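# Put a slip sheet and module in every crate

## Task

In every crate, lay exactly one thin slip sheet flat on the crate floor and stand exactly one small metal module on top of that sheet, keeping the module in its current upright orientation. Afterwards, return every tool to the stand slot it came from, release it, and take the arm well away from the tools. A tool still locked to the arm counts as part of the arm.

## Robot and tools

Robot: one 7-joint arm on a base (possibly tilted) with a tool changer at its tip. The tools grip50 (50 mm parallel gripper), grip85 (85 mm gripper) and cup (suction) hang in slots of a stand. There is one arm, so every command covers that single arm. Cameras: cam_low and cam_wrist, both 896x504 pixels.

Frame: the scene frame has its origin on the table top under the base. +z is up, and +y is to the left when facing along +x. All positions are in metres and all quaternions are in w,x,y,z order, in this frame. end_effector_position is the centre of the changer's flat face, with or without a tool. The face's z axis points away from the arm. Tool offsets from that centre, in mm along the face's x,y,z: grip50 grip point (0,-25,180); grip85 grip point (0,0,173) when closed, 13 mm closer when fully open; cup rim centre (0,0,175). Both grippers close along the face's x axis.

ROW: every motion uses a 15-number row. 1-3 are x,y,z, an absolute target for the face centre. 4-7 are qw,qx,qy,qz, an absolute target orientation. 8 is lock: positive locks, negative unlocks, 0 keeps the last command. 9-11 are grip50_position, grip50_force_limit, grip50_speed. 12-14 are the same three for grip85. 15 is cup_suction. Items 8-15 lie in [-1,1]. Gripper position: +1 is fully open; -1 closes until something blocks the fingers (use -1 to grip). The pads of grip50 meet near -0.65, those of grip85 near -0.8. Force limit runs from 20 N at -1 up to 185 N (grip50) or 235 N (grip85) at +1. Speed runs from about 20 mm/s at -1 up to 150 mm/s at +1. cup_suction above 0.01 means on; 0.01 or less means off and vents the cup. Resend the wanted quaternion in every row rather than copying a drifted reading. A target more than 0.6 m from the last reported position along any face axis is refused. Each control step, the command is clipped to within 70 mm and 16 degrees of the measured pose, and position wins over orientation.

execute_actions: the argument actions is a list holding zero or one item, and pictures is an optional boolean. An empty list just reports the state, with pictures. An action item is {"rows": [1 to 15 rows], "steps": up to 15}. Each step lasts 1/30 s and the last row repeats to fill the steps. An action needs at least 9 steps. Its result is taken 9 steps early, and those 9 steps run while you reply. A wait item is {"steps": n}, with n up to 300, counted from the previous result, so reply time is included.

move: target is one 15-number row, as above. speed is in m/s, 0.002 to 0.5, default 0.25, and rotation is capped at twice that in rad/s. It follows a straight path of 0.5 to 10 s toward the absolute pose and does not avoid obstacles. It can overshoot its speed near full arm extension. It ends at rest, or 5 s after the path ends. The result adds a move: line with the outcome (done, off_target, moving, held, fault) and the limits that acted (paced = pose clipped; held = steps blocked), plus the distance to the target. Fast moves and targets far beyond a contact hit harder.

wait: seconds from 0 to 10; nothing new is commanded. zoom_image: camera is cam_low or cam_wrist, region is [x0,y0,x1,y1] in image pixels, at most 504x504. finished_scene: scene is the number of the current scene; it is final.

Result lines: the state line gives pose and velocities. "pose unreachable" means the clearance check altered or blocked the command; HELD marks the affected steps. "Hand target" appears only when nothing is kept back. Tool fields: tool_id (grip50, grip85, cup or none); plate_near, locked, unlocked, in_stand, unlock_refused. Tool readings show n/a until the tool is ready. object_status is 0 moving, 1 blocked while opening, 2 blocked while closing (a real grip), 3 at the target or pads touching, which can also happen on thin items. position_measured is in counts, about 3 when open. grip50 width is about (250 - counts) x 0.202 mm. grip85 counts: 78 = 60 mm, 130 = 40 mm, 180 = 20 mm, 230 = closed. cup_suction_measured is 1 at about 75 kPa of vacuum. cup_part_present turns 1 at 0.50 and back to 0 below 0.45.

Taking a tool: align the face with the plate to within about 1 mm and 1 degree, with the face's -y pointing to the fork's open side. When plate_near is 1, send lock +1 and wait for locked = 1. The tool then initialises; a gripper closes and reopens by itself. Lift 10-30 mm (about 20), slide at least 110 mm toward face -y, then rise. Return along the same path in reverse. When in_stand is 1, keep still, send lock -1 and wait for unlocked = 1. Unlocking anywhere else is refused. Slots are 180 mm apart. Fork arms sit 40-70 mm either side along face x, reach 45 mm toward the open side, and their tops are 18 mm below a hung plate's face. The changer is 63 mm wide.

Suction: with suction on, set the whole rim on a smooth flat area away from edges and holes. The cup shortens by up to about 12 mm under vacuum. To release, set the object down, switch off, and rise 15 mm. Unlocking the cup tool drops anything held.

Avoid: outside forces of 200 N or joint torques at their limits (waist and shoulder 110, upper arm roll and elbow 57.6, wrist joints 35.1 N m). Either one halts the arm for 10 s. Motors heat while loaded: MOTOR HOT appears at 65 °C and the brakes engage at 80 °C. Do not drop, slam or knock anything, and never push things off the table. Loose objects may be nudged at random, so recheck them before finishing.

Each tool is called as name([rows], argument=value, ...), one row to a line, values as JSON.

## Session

execute_actions(actions=[])

Scene clock: 0.00 s of 9600.00 s.
end_effector_position=(+0.4340, +0.4074, +0.1262) locked=0 unlocked=1 plate_near=0 in_stand=0 unlock_refused=0 tool_id=none grip50_position_measured=n/a grip50_object_status=n/a grip85_position_measured=n/a grip85_object_status=n/a cup_suction_measured=n/a cup_part_present=n/a end_effector_quat_wxyz=(-0.316, +0.023, +0.948, +0.022) end_effector_velocity=(+0.000, +0.000, +0.000) end_effector_angular_velocity=(+0.000, -0.001, -0.000)
Joint positions: [ 0.434 -1.142  0.574  1.503 -0.051  0.547 -2.276]
Joint velocities: [ 0.     0.     0.    -0.001 -0.     0.     0.   ]
Motor temperatures (°C, as the motors report them): [30 27 31 35 29 35 34]
Hand target: +0.434, +0.407, +0.126; -0.316, +0.023, +0.948, +0.022

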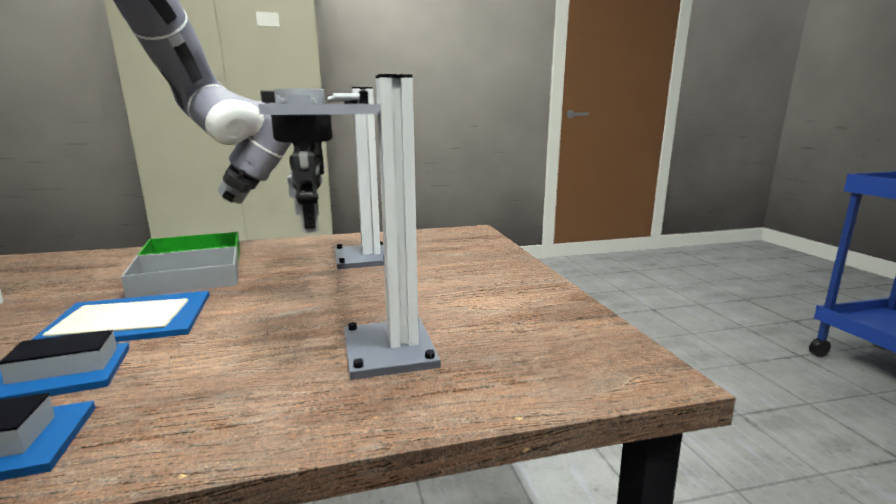

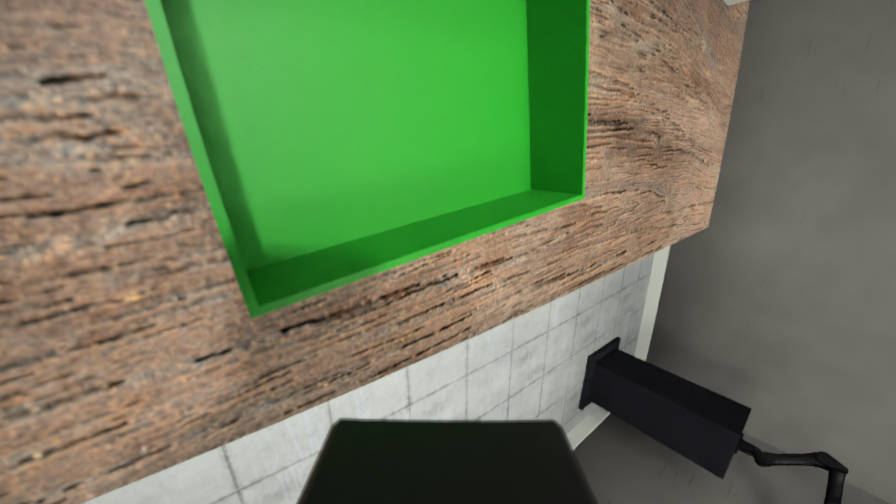

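move(target=[0.43,0.4,0.48,0,0.7071,0.7071,0,0,1,0,0,1,0,0,0])

move(target=[0.56,0.08,0.52,0,0.7071,0.7071,0,0,1,0,0,1,0,0,0])

Scene clock: 3.97 s of 9600.00 s.
end_effector_position=(+0.4309, +0.4002, +0.4800) locked=0 unlocked=1 plate_near=0 in_stand=0 unlock_refused=0 tool_id=none grip50_position_measured=n/a grip50_object_status=n/a grip85_position_measured=n/a grip85_object_status=n/a cup_suction_measured=n/a cup_part_present=n/a end_effector_quat_wxyz=(-0.001, +0.708, +0.706, +0.001) end_effector_velocity=(+0.000, +0.000, +0.000) end_effector_angular_velocity=(+0.000, -0.001, +0.000)
Joint positions: [ 0.744 -0.308  0.272  1.797 -0.099  0.52  -0.557]
Joint velocities: [ 0.  0. -0.  0. -0.  0. -0.]
Motor temperatures (°C, as the motors report them): [30 27 31 35 29 35 34]
Hand target: +0.431, +0.400, +0.480; -0.001, +0.708, +0.706, +0.001
Off the commanded pose: 0.001 m, 0 deg.
Kept back: nothing.
move: done

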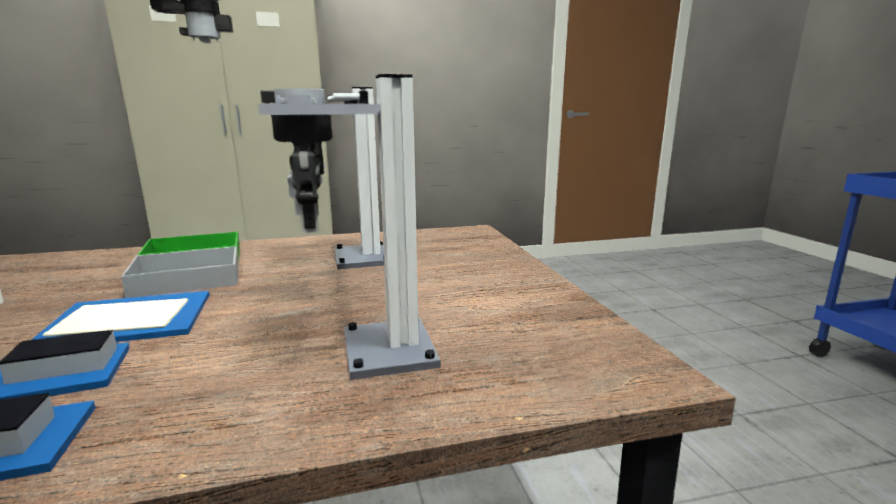

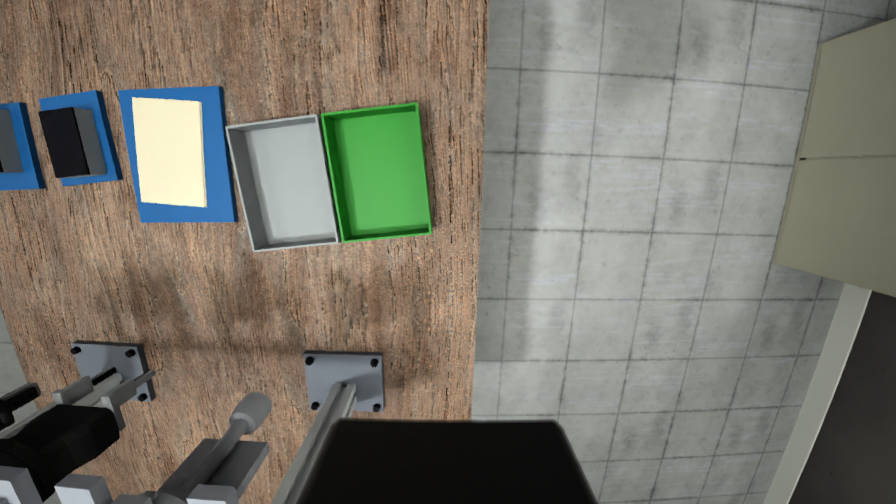

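Scene clock: 5.77 s of 9600.00 s.
end_effector_position=(+0.5599, +0.0802, +0.5201) locked=0 unlocked=1 plate_near=0 in_stand=0 unlock_refused=0 tool_id=none grip50_position_measured=n/a grip50_object_status=n/a grip85_position_measured=n/a grip85_object_status=n/a cup_suction_measured=n/a cup_part_present=n/a end_effector_quat_wxyz=(-0.001, +0.707, +0.707, +0.001) end_effector_velocity=(+0.000, +0.000, +0.000) end_effector_angular_velocity=(-0.001, -0.001, +0.001)
Joint positions: [ 0.347 -0.173  0.049  1.832 -0.015  0.435 -1.211]
Joint velocities: [ 0.     0.    -0.    -0.    -0.001  0.    -0.   ]
Motor temperatures (°C, as the motors report them): [30 27 31 35 29 35 34]
Hand target: +0.560, +0.080, +0.520; -0.001, +0.707, +0.707, +0.001
Off the commanded pose: 0.000 m, 0 deg.
Kept back: nothing.
move: done

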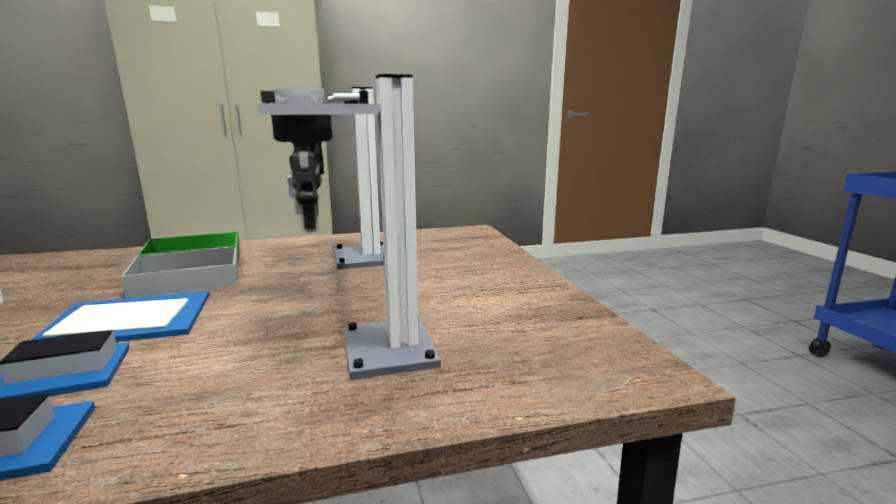

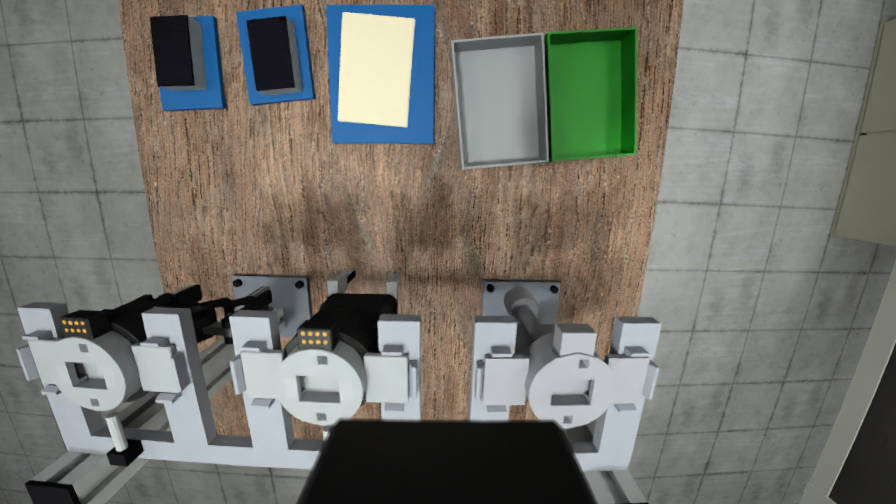

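move(target=[0.635,0.172,0.4,0,0.7071,0.7071,0,0,1,0,0,1,0,0,0], speed=0.15)

move(target=[0.635,0.172,0.382,0,0.7071,0.7071,0,0,1,0,0,1,0,0,0], speed=0.05)

Scene clock: 7.50 s of 9600.00 s.
end_effector_position=(+0.6348, +0.1720, +0.4000) locked=0 unlocked=1 plate_near=0 in_stand=0 unlock_refused=0 tool_id=none grip50_position_measured=n/a grip50_object_status=n/a grip85_position_measured=n/a grip85_object_status=n/a cup_suction_measured=n/a cup_part_present=n/a end_effector_quat_wxyz=(+0.001, +0.707, +0.707, -0.000) end_effector_velocity=(+0.000, -0.000, +0.000) end_effector_angular_velocity=(+0.000, -0.001, -0.001)
Joint positions: [ 0.443 -0.525  0.048  1.678 -0.041  0.631 -1.103]
Joint velocities: [-0.     0.001 -0.001  0.    -0.     0.     0.001]
Motor temperatures (°C, as the motors report them): [30 27 31 35 29 35 34]
Hand target: +0.635, +0.172, +0.400; +0.001, +0.707, +0.707, -0.000
Off the commanded pose: 0.000 m, 0 deg.
Kept back: nothing.
move: done

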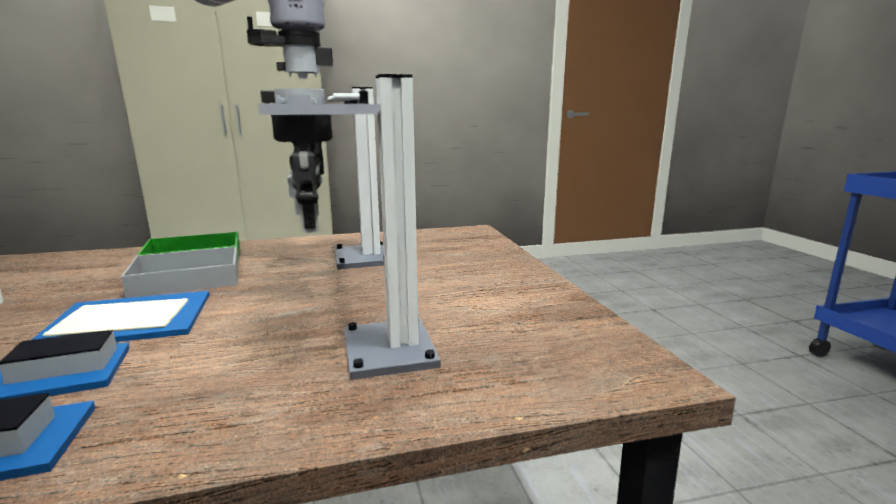

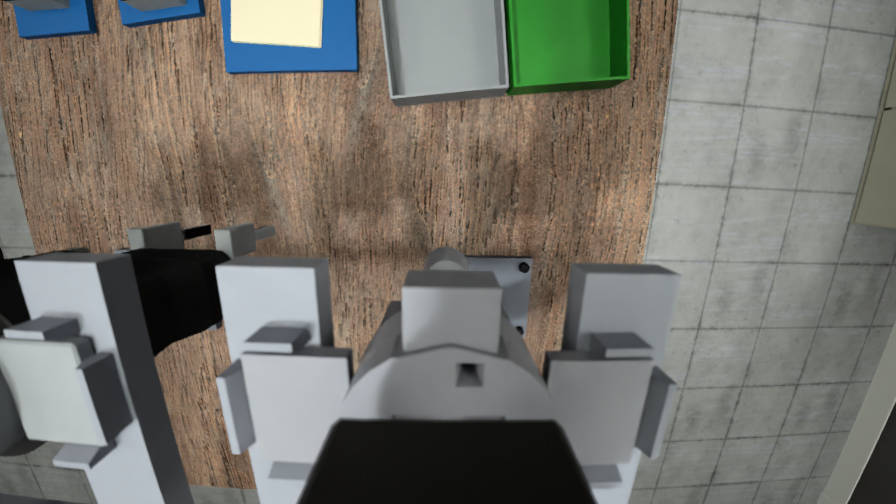

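Scene clock: 8.20 s of 9600.00 s.
end_effector_position=(+0.6350, +0.1719, +0.3819) locked=0 unlocked=1 plate_near=0 in_stand=0 unlock_refused=0 tool_id=none grip50_position_measured=n/a grip50_object_status=n/a grip85_position_measured=n/a grip85_object_status=n/a cup_suction_measured=n/a cup_part_present=n/a end_effector_quat_wxyz=(-0.000, +0.707, +0.707, +0.000) end_effector_velocity=(-0.000, +0.000, -0.000) end_effector_angular_velocity=(+0.000, +0.000, -0.000)
Joint positions: [ 0.443 -0.551  0.047  1.691 -0.041  0.67  -1.103]
Joint velocities: [ 0.     0.    -0.     0.001  0.     0.     0.001]
Motor temperatures (°C, as the motors report them): [30 27 31 35 29 35 34]
Hand target: +0.635, +0.172, +0.382; +0.000, +0.707, +0.707, -0.000
Off the commanded pose: 0.000 m, 0 deg.
Kept back: nothing.
move: done

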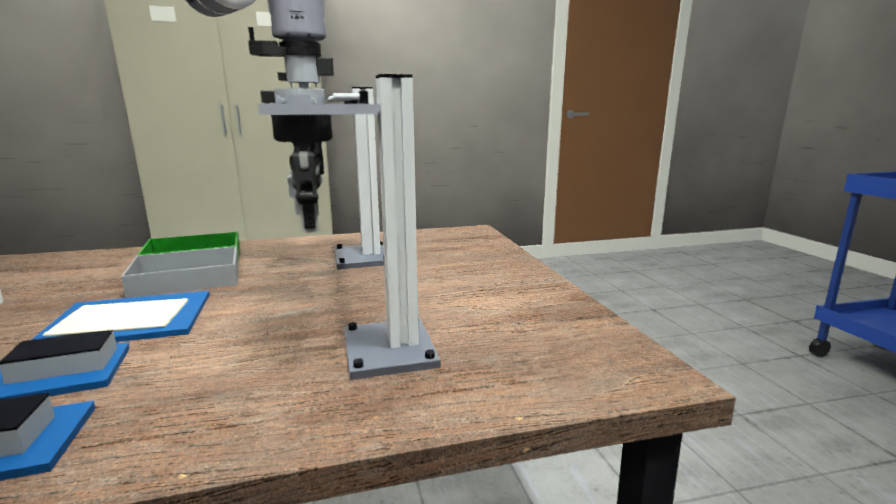

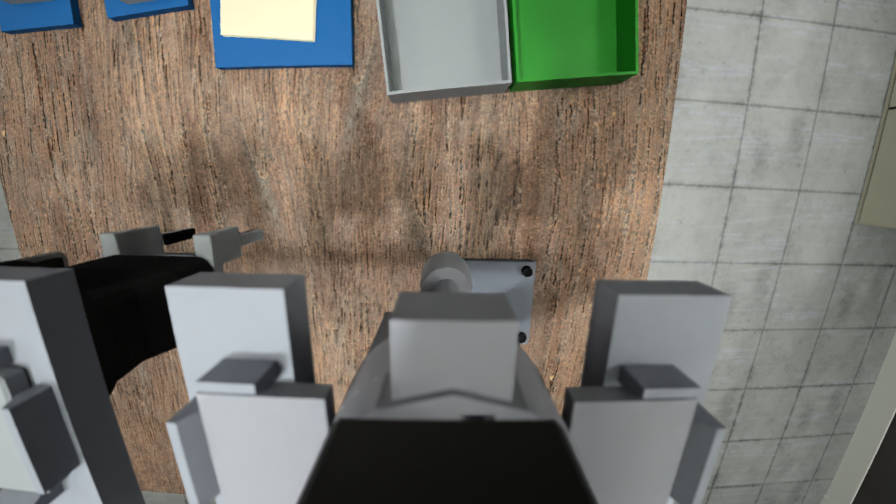

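move(target=[0.6376,0.1727,0.382,0,0.710,0.704,0,0,1,0,0,1,0,0,0], speed=0.02)

move(target=[0.6376,0.1727,0.366,0,0.710,0.704,0,0,1,0,0,1,0,0,0], speed=0.01)

Scene clock: 9.13 s of 9600.00 s.
end_effector_position=(+0.6377, +0.1726, +0.3820) locked=0 unlocked=1 plate_near=0 in_stand=0 unlock_refused=0 tool_id=none grip50_position_measured=n/a grip50_object_status=n/a grip85_position_measured=n/a grip85_object_status=n/a cup_suction_measured=n/a cup_part_present=n/a end_effector_quat_wxyz=(+0.000, +0.710, +0.704, +0.000) end_effector_velocity=(+0.000, +0.000, +0.000) end_effector_angular_velocity=(-0.000, -0.000, +0.000)
Joint positions: [ 0.444 -0.556  0.046  1.681 -0.041  0.666 -1.096]
Joint velocities: [ 0.    -0.    -0.    -0.001 -0.    -0.     0.   ]
Motor temperatures (°C, as the motors report them): [30 27 31 35 29 35 34]
Hand target: +0.638, +0.173, +0.382; +0.000, +0.710, +0.704, +0.000
Off the commanded pose: 0.000 m, 0 deg.
Kept back: nothing.
move: done

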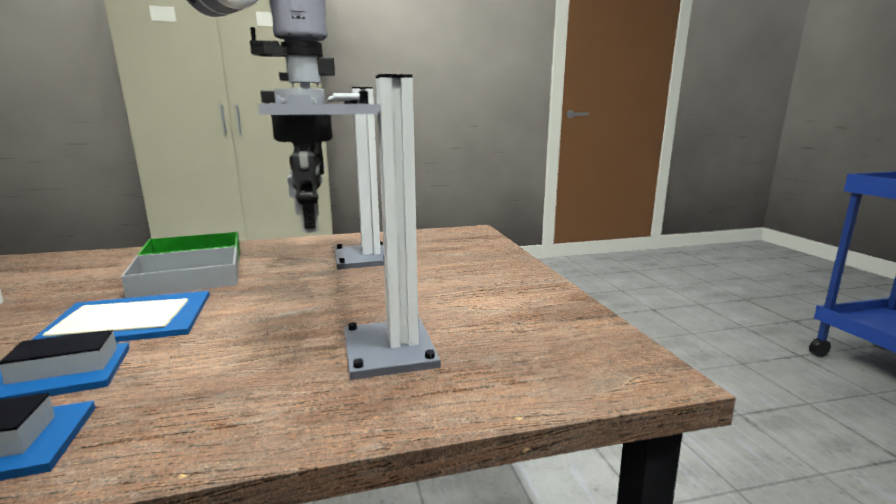

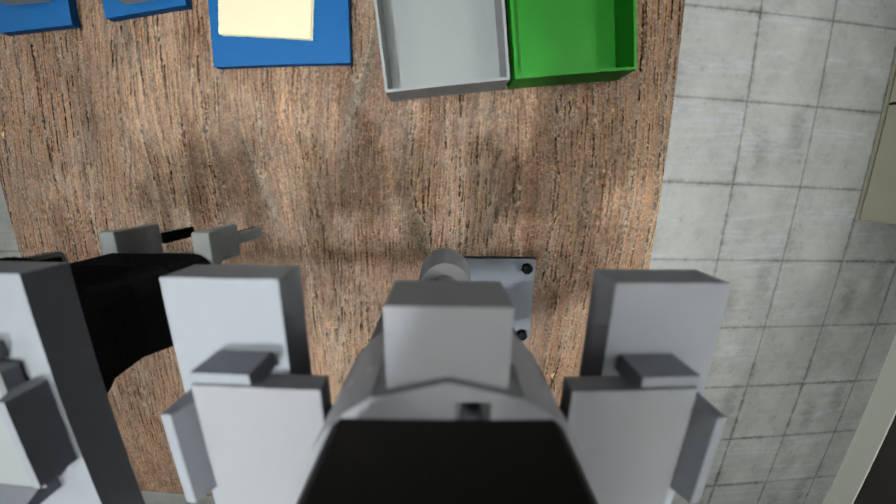

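Scene clock: 10.97 s of 9600.00 s.
end_effector_position=(+0.6375, +0.1726, +0.3659) locked=0 unlocked=1 plate_near=0 in_stand=0 unlock_refused=0 tool_id=none grip50_position_measured=n/a grip50_object_status=n/a grip85_position_measured=n/a grip85_object_status=n/a cup_suction_measured=n/a cup_part_present=n/a end_effector_quat_wxyz=(-0.000, +0.710, +0.704, -0.000) end_effector_velocity=(+0.000, +0.000, +0.000) end_effector_angular_velocity=(+0.000, -0.000, +0.000)
Joint positions: [ 0.445 -0.58   0.044  1.692 -0.041  0.7   -1.096]
Joint velocities: [ 0.  0. -0.  0.  0.  0. -0.]
Motor temperatures (°C, as the motors report them): [30 27 31 35 29 35 34]
Hand target: +0.638, +0.173, +0.366; +0.000, +0.710, +0.704, -0.000
Off the commanded pose: 0.000 m, 0 deg.
Kept back: nothing.
move: done

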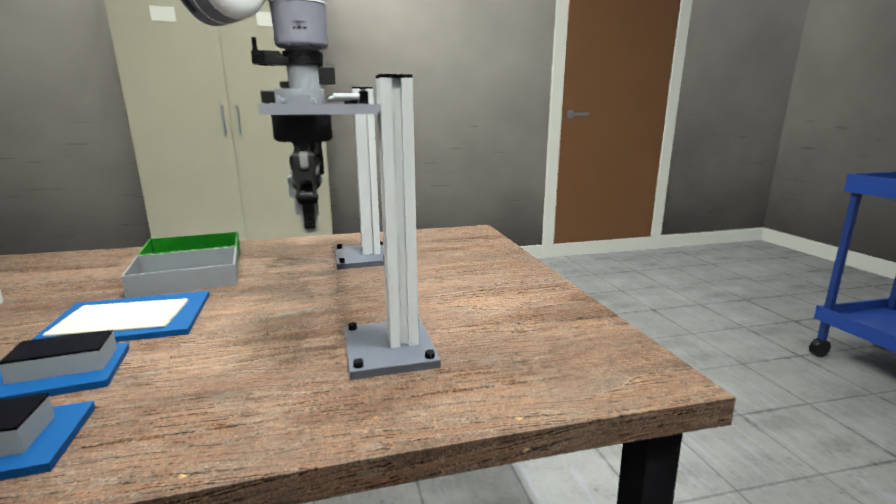

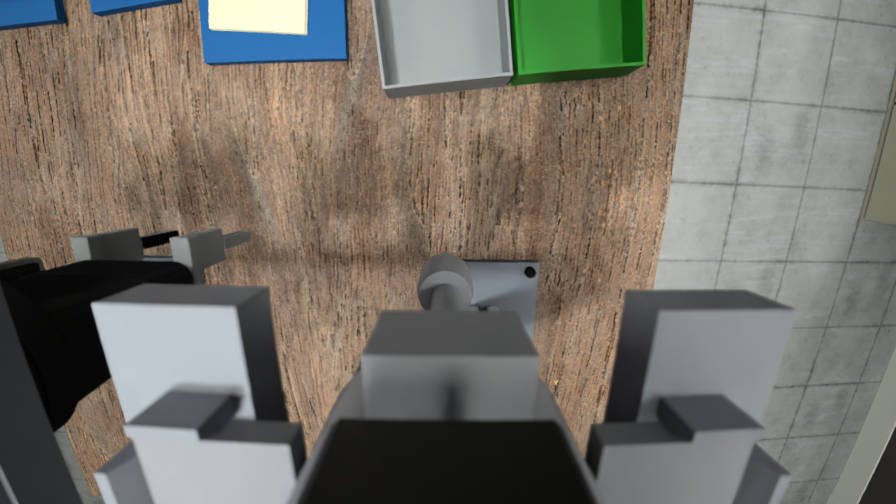

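move(target=[0.6376,0.1727,0.3607,0,0.710,0.704,0,0,1,0,0,1,0,0,0], speed=0.008)

move(target=[0.6376,0.1727,0.3607,0,0.710,0.704,0,1,1,0,0,1,0,0,0])

execute_actions([
  {"steps":12},
])

move(target=[0.6376,0.1727,0.381,0,0.710,0.704,0,0,1,0,0,1,0,0,0], speed=0.05)

move(target=[0.505,0.174,0.381,0,0.710,0.704,0,0,1,0,0,1,0,0,0], speed=0.12)

move(target=[0.34,-0.03,0.25,0,0.737,0.676,0,0,1,0,0,1,0,0,0])

Scene clock: 12.33 s of 9600.00 s.
end_effector_position=(+0.6375, +0.1728, +0.3607) locked=0 unlocked=1 plate_near=1 in_stand=1 unlock_refused=0 tool_id=none grip50_position_measured=n/a grip50_object_status=n/a grip85_position_measured=n/a grip85_object_status=n/a cup_suction_measured=n/a cup_part_present=n/a end_effector_quat_wxyz=(-0.000, +0.710, +0.704, +0.000) end_effector_velocity=(+0.000, -0.000, +0.000) end_effector_angular_velocity=(+0.000, -0.000, +0.000)
Joint positions: [ 0.446 -0.588  0.043  1.695 -0.041  0.711 -1.096]
Joint velocities: [ 0.  0. -0.  0.  0.  0. -0.]
Motor temperatures (°C, as the motors report them): [30 27 31 35 29 35 34]
Hand target: +0.638, +0.173, +0.361; +0.000, +0.710, +0.704, -0.000
Off the commanded pose: 0.000 m, 0 deg.
Kept back: nothing.
move: done

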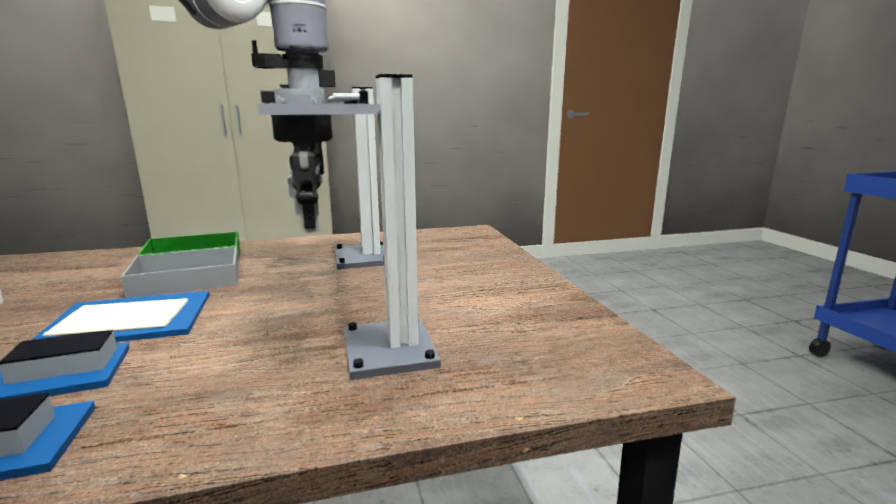

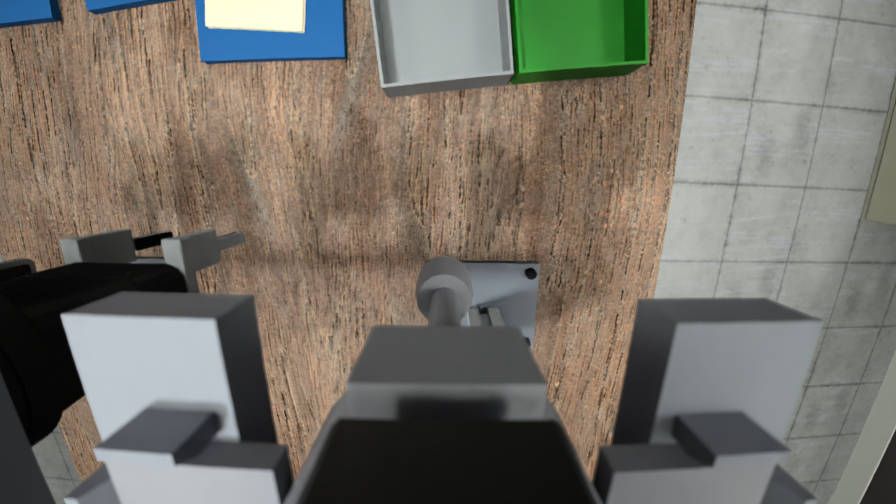

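Scene clock: 13.03 s of 9600.00 s.
end_effector_position=(+0.6374, +0.1727, +0.3603) locked=0 unlocked=0 plate_near=1 in_stand=1 unlock_refused=0 tool_id=none grip50_position_measured=n/a grip50_object_status=n/a grip85_position_measured=n/a grip85_object_status=n/a cup_suction_measured=n/a cup_part_present=n/a end_effector_quat_wxyz=(-0.000, +0.710, +0.704, -0.000) end_effector_velocity=(-0.000, -0.000, -0.000) end_effector_angular_velocity=(-0.001, +0.001, +0.000)
Joint positions: [ 0.446 -0.588  0.043  1.695 -0.041  0.711 -1.096]
Joint velocities: [ 0.     0.001 -0.     0.001 -0.    -0.    -0.   ]
Motor temperatures (°C, as the motors report them): [30 27 31 35 29 35 34]
Hand target: +0.638, +0.173, +0.361; -0.000, +0.710, +0.704, +0.000
Off the commanded pose: 0.000 m, 0 deg.
Kept back: nothing.
move: done

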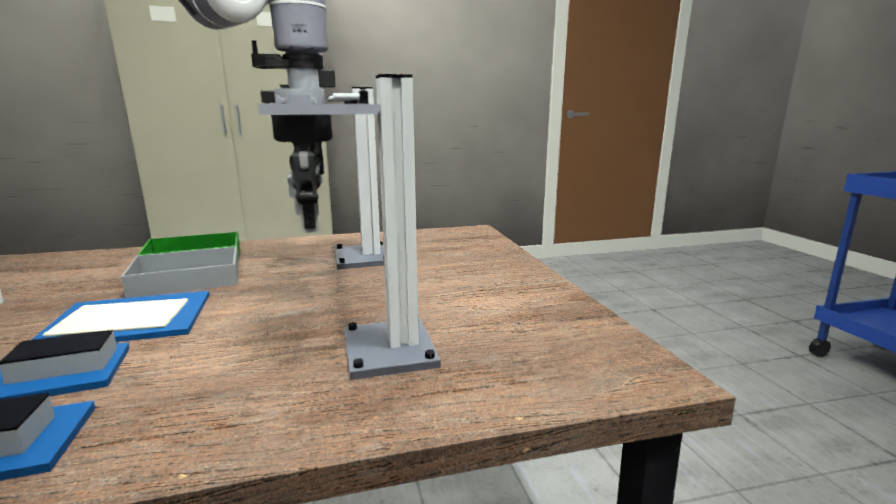

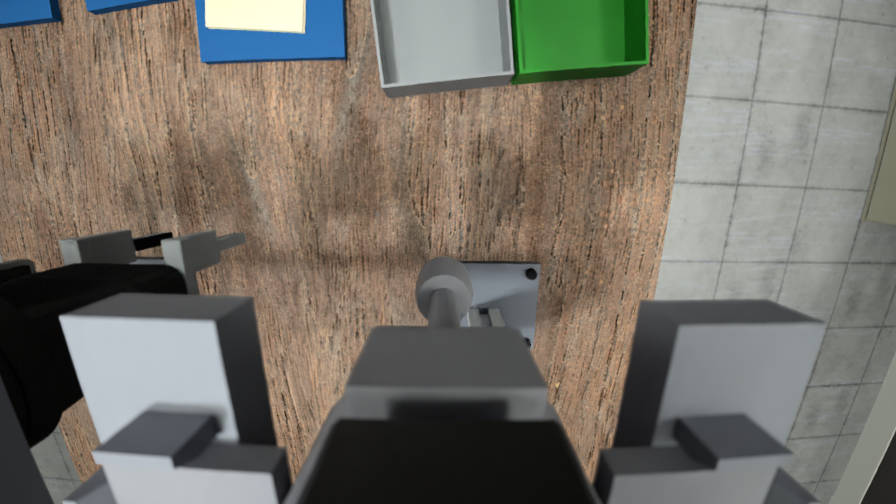

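Scene clock: 13.43 s of 9600.00 s.
end_effector_position=(+0.6374, +0.1727, +0.3605) locked=1 unlocked=0 plate_near=1 in_stand=1 unlock_refused=0 tool_id=cup grip50_position_measured=n/a grip50_object_status=n/a grip85_position_measured=n/a grip85_object_status=n/a cup_suction_measured=n/a cup_part_present=n/a end_effector_quat_wxyz=(-0.000, +0.710, +0.704, -0.000) end_effector_velocity=(+0.000, +0.000, +0.000) end_effector_angular_velocity=(+0.000, -0.000, -0.000)
Joint positions: [ 0.446 -0.588  0.043  1.695 -0.041  0.711 -1.096]
Joint velocities: [ 0.    -0.     0.     0.    -0.     0.     0.001]
Motor temperatures (°C, as the motors report them): [30 27 31 35 29 35 34]
Hand target: +0.638, +0.173, +0.361; -0.000, +0.710, +0.704, +0.000
Off the commanded pose: 0.000 m, 0 deg.
Kept back: nothing.
Steps of this call (steps 1 to 12: nothing new was sent). Readings (end_effector_position | what the end effector reports):
1: (+0.6374, +0.1727, +0.3603) | locked=0 unlocked=0 plate_near=1 in_stand=1 unlock_refused=0 tool_id=none grip50_position_measured=n/a grip50_object_status=n/a grip85_position_measured=n/a grip85_object_status=n/a cup_suction_measured=n/a cup_part_present=n/a
2: (+0.6374, +0.1727, +0.3603) | locked=0 unlocked=0 plate_near=1 in_stand=1 unlock_refused=0 tool_id=none grip50_position_measured=n/a grip50_object_status=n/a grip85_position_measured=n/a grip85_object_status=n/a cup_suction_measured=n/a cup_part_present=n/a
4: (+0.6374, +0.1727, +0.3605) | locked=1 unlocked=0 plate_near=1 in_stand=1 unlock_refused=0 tool_id=cup grip50_position_measured=n/a grip50_object_status=n/a grip85_position_measured=n/a grip85_object_status=n/a cup_suction_measured=n/a cup_part_present=n/a
8: (+0.6374, +0.1727, +0.3605) | locked=1 unlocked=0 plate_near=1 in_stand=1 unlock_refused=0 tool_id=cup grip50_position_measured=n/a grip50_object_status=n/a grip85_position_measured=n/a grip85_object_status=n/a cup_suction_measured=n/a cup_part_present=n/a
12: the state above

Scene clock: 14.37 s of 9600.00 s.
end_effector_position=(+0.6376, +0.1728, +0.3811) locked=1 unlocked=0 plate_near=1 in_stand=0 unlock_refused=0 tool_id=cup grip50_position_measured=n/a grip50_object_status=n/a grip85_position_measured=n/a grip85_object_status=n/a cup_suction_measured=0.00 cup_part_present=0 end_effector_quat_wxyz=(+0.000, +0.710, +0.704, -0.000) end_effector_velocity=(+0.000, +0.000, +0.000) end_effector_angular_velocity=(-0.000, -0.000, +0.000)
Joint positions: [ 0.445 -0.558  0.046  1.682 -0.04   0.668 -1.096]
Joint velocities: [-0. -0.  0. -0. -0. -0. -0.]
Motor temperatures (°C, as the motors report them): [30 27 31 35 29 35 34]
Hand target: +0.638, +0.173, +0.381; -0.000, +0.710, +0.704, +0.000
Off the commanded pose: 0.000 m, 0 deg.
Kept back: nothing.
move: done

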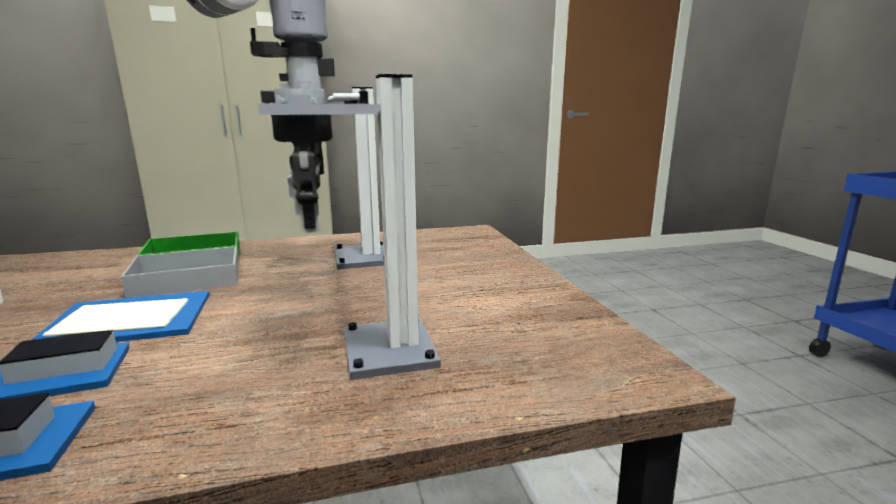

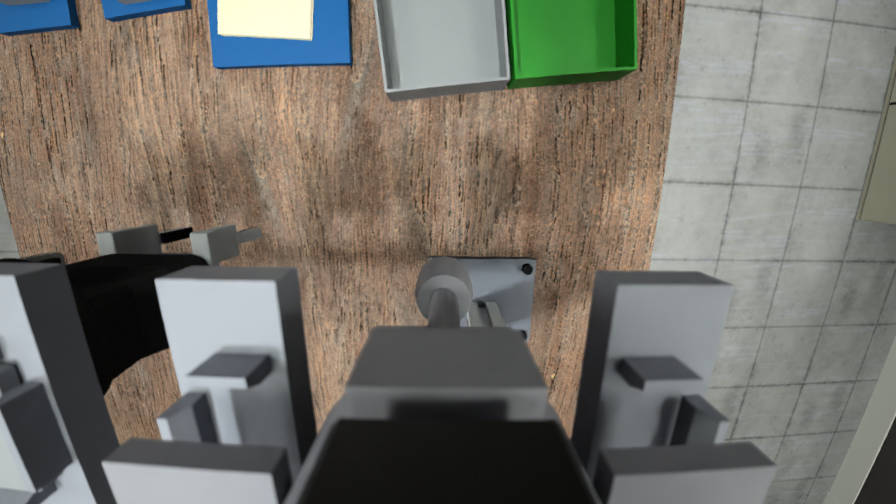

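Scene clock: 15.77 s of 9600.00 s.
end_effector_position=(+0.5050, +0.1738, +0.3811) locked=1 unlocked=0 plate_near=1 in_stand=0 unlock_refused=0 tool_id=cup grip50_position_measured=n/a grip50_object_status=n/a grip85_position_measured=n/a grip85_object_status=n/a cup_suction_measured=0.00 cup_part_present=0 end_effector_quat_wxyz=(-0.000, +0.710, +0.704, -0.000) end_effector_velocity=(-0.000, -0.000, -0.000) end_effector_angular_velocity=(-0.001, +0.001, +0.001)
Joint positions: [ 0.501 -0.307  0.093  2.09  -0.052  0.823 -0.975]
Joint velocities: [-0.    -0.001 -0.     0.    -0.    -0.    -0.   ]
Motor temperatures (°C, as the motors report them): [30 27 31 35 29 35 34]
Hand target: +0.505, +0.174, +0.381; -0.000, +0.710, +0.704, -0.000
Off the commanded pose: 0.000 m, 0 deg.
Kept back: nothing.
move: done

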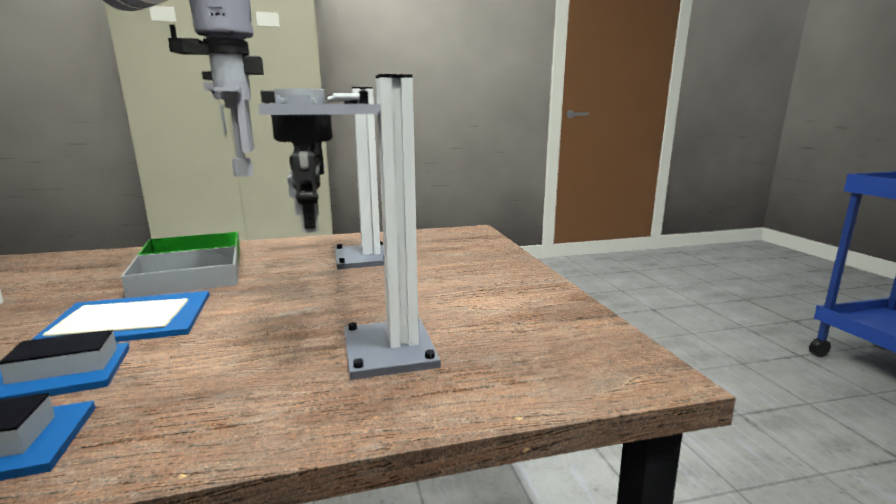

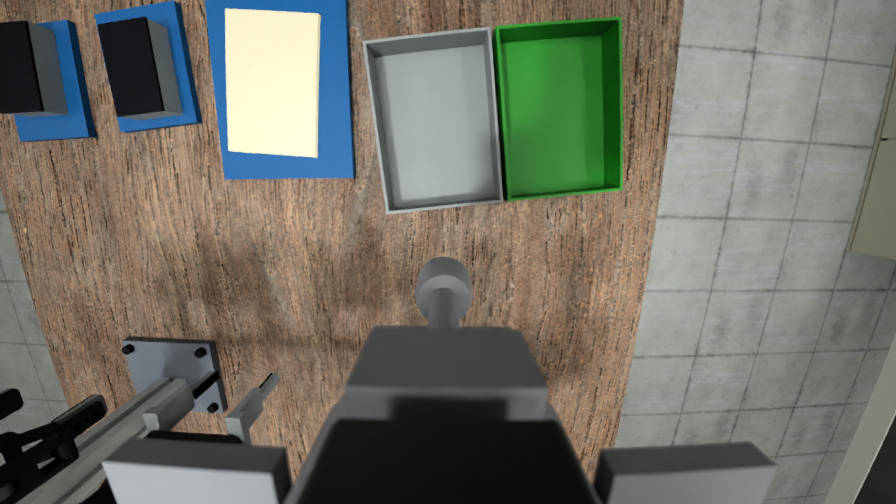

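Scene clock: 17.37 s of 9600.00 s.
end_effector_position=(+0.3398, -0.0302, +0.2507) locked=1 unlocked=0 plate_near=1 in_stand=0 unlock_refused=0 tool_id=cup grip50_position_measured=n/a grip50_object_status=n/a grip85_position_measured=n/a grip85_object_status=n/a cup_suction_measured=0.00 cup_part_present=0 end_effector_quat_wxyz=(+0.001, +0.737, +0.676, -0.000) end_effector_velocity=(+0.000, -0.000, +0.000) end_effector_angular_velocity=(-0.000, -0.000, -0.001)
Joint positions: [ 0.35  -0.396 -0.032  2.689  0.062  1.515 -1.266]
Joint velocities: [-0.  0. -0. -0.  0. -0.  0.]
Motor temperatures (°C, as the motors report them): [30 27 31 35 29 35 34]
Hand target: +0.340, -0.030, +0.251; +0.001, +0.737, +0.676, -0.000
Off the commanded pose: 0.001 m, 0 deg.
joint sent to its limit — the command would take joint 4 (elbow) past its upper limit, so that joint was sent only as far as its limit.
Kept back: nothing.
move: done

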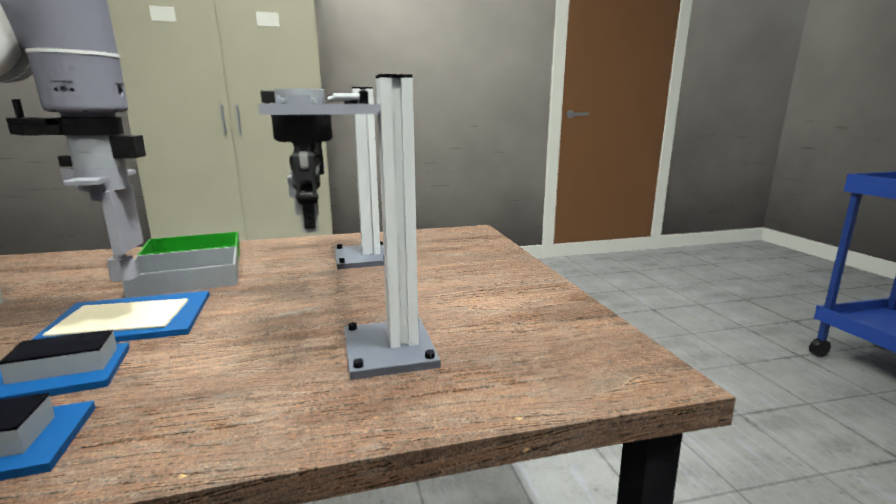

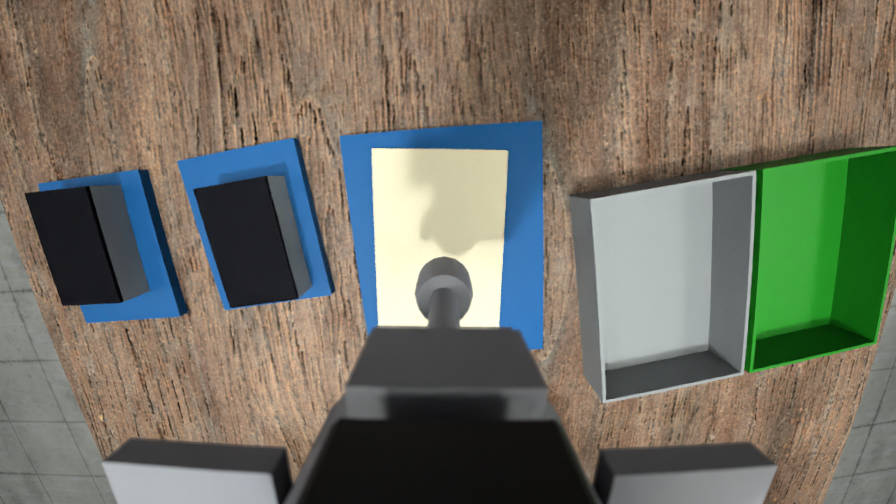

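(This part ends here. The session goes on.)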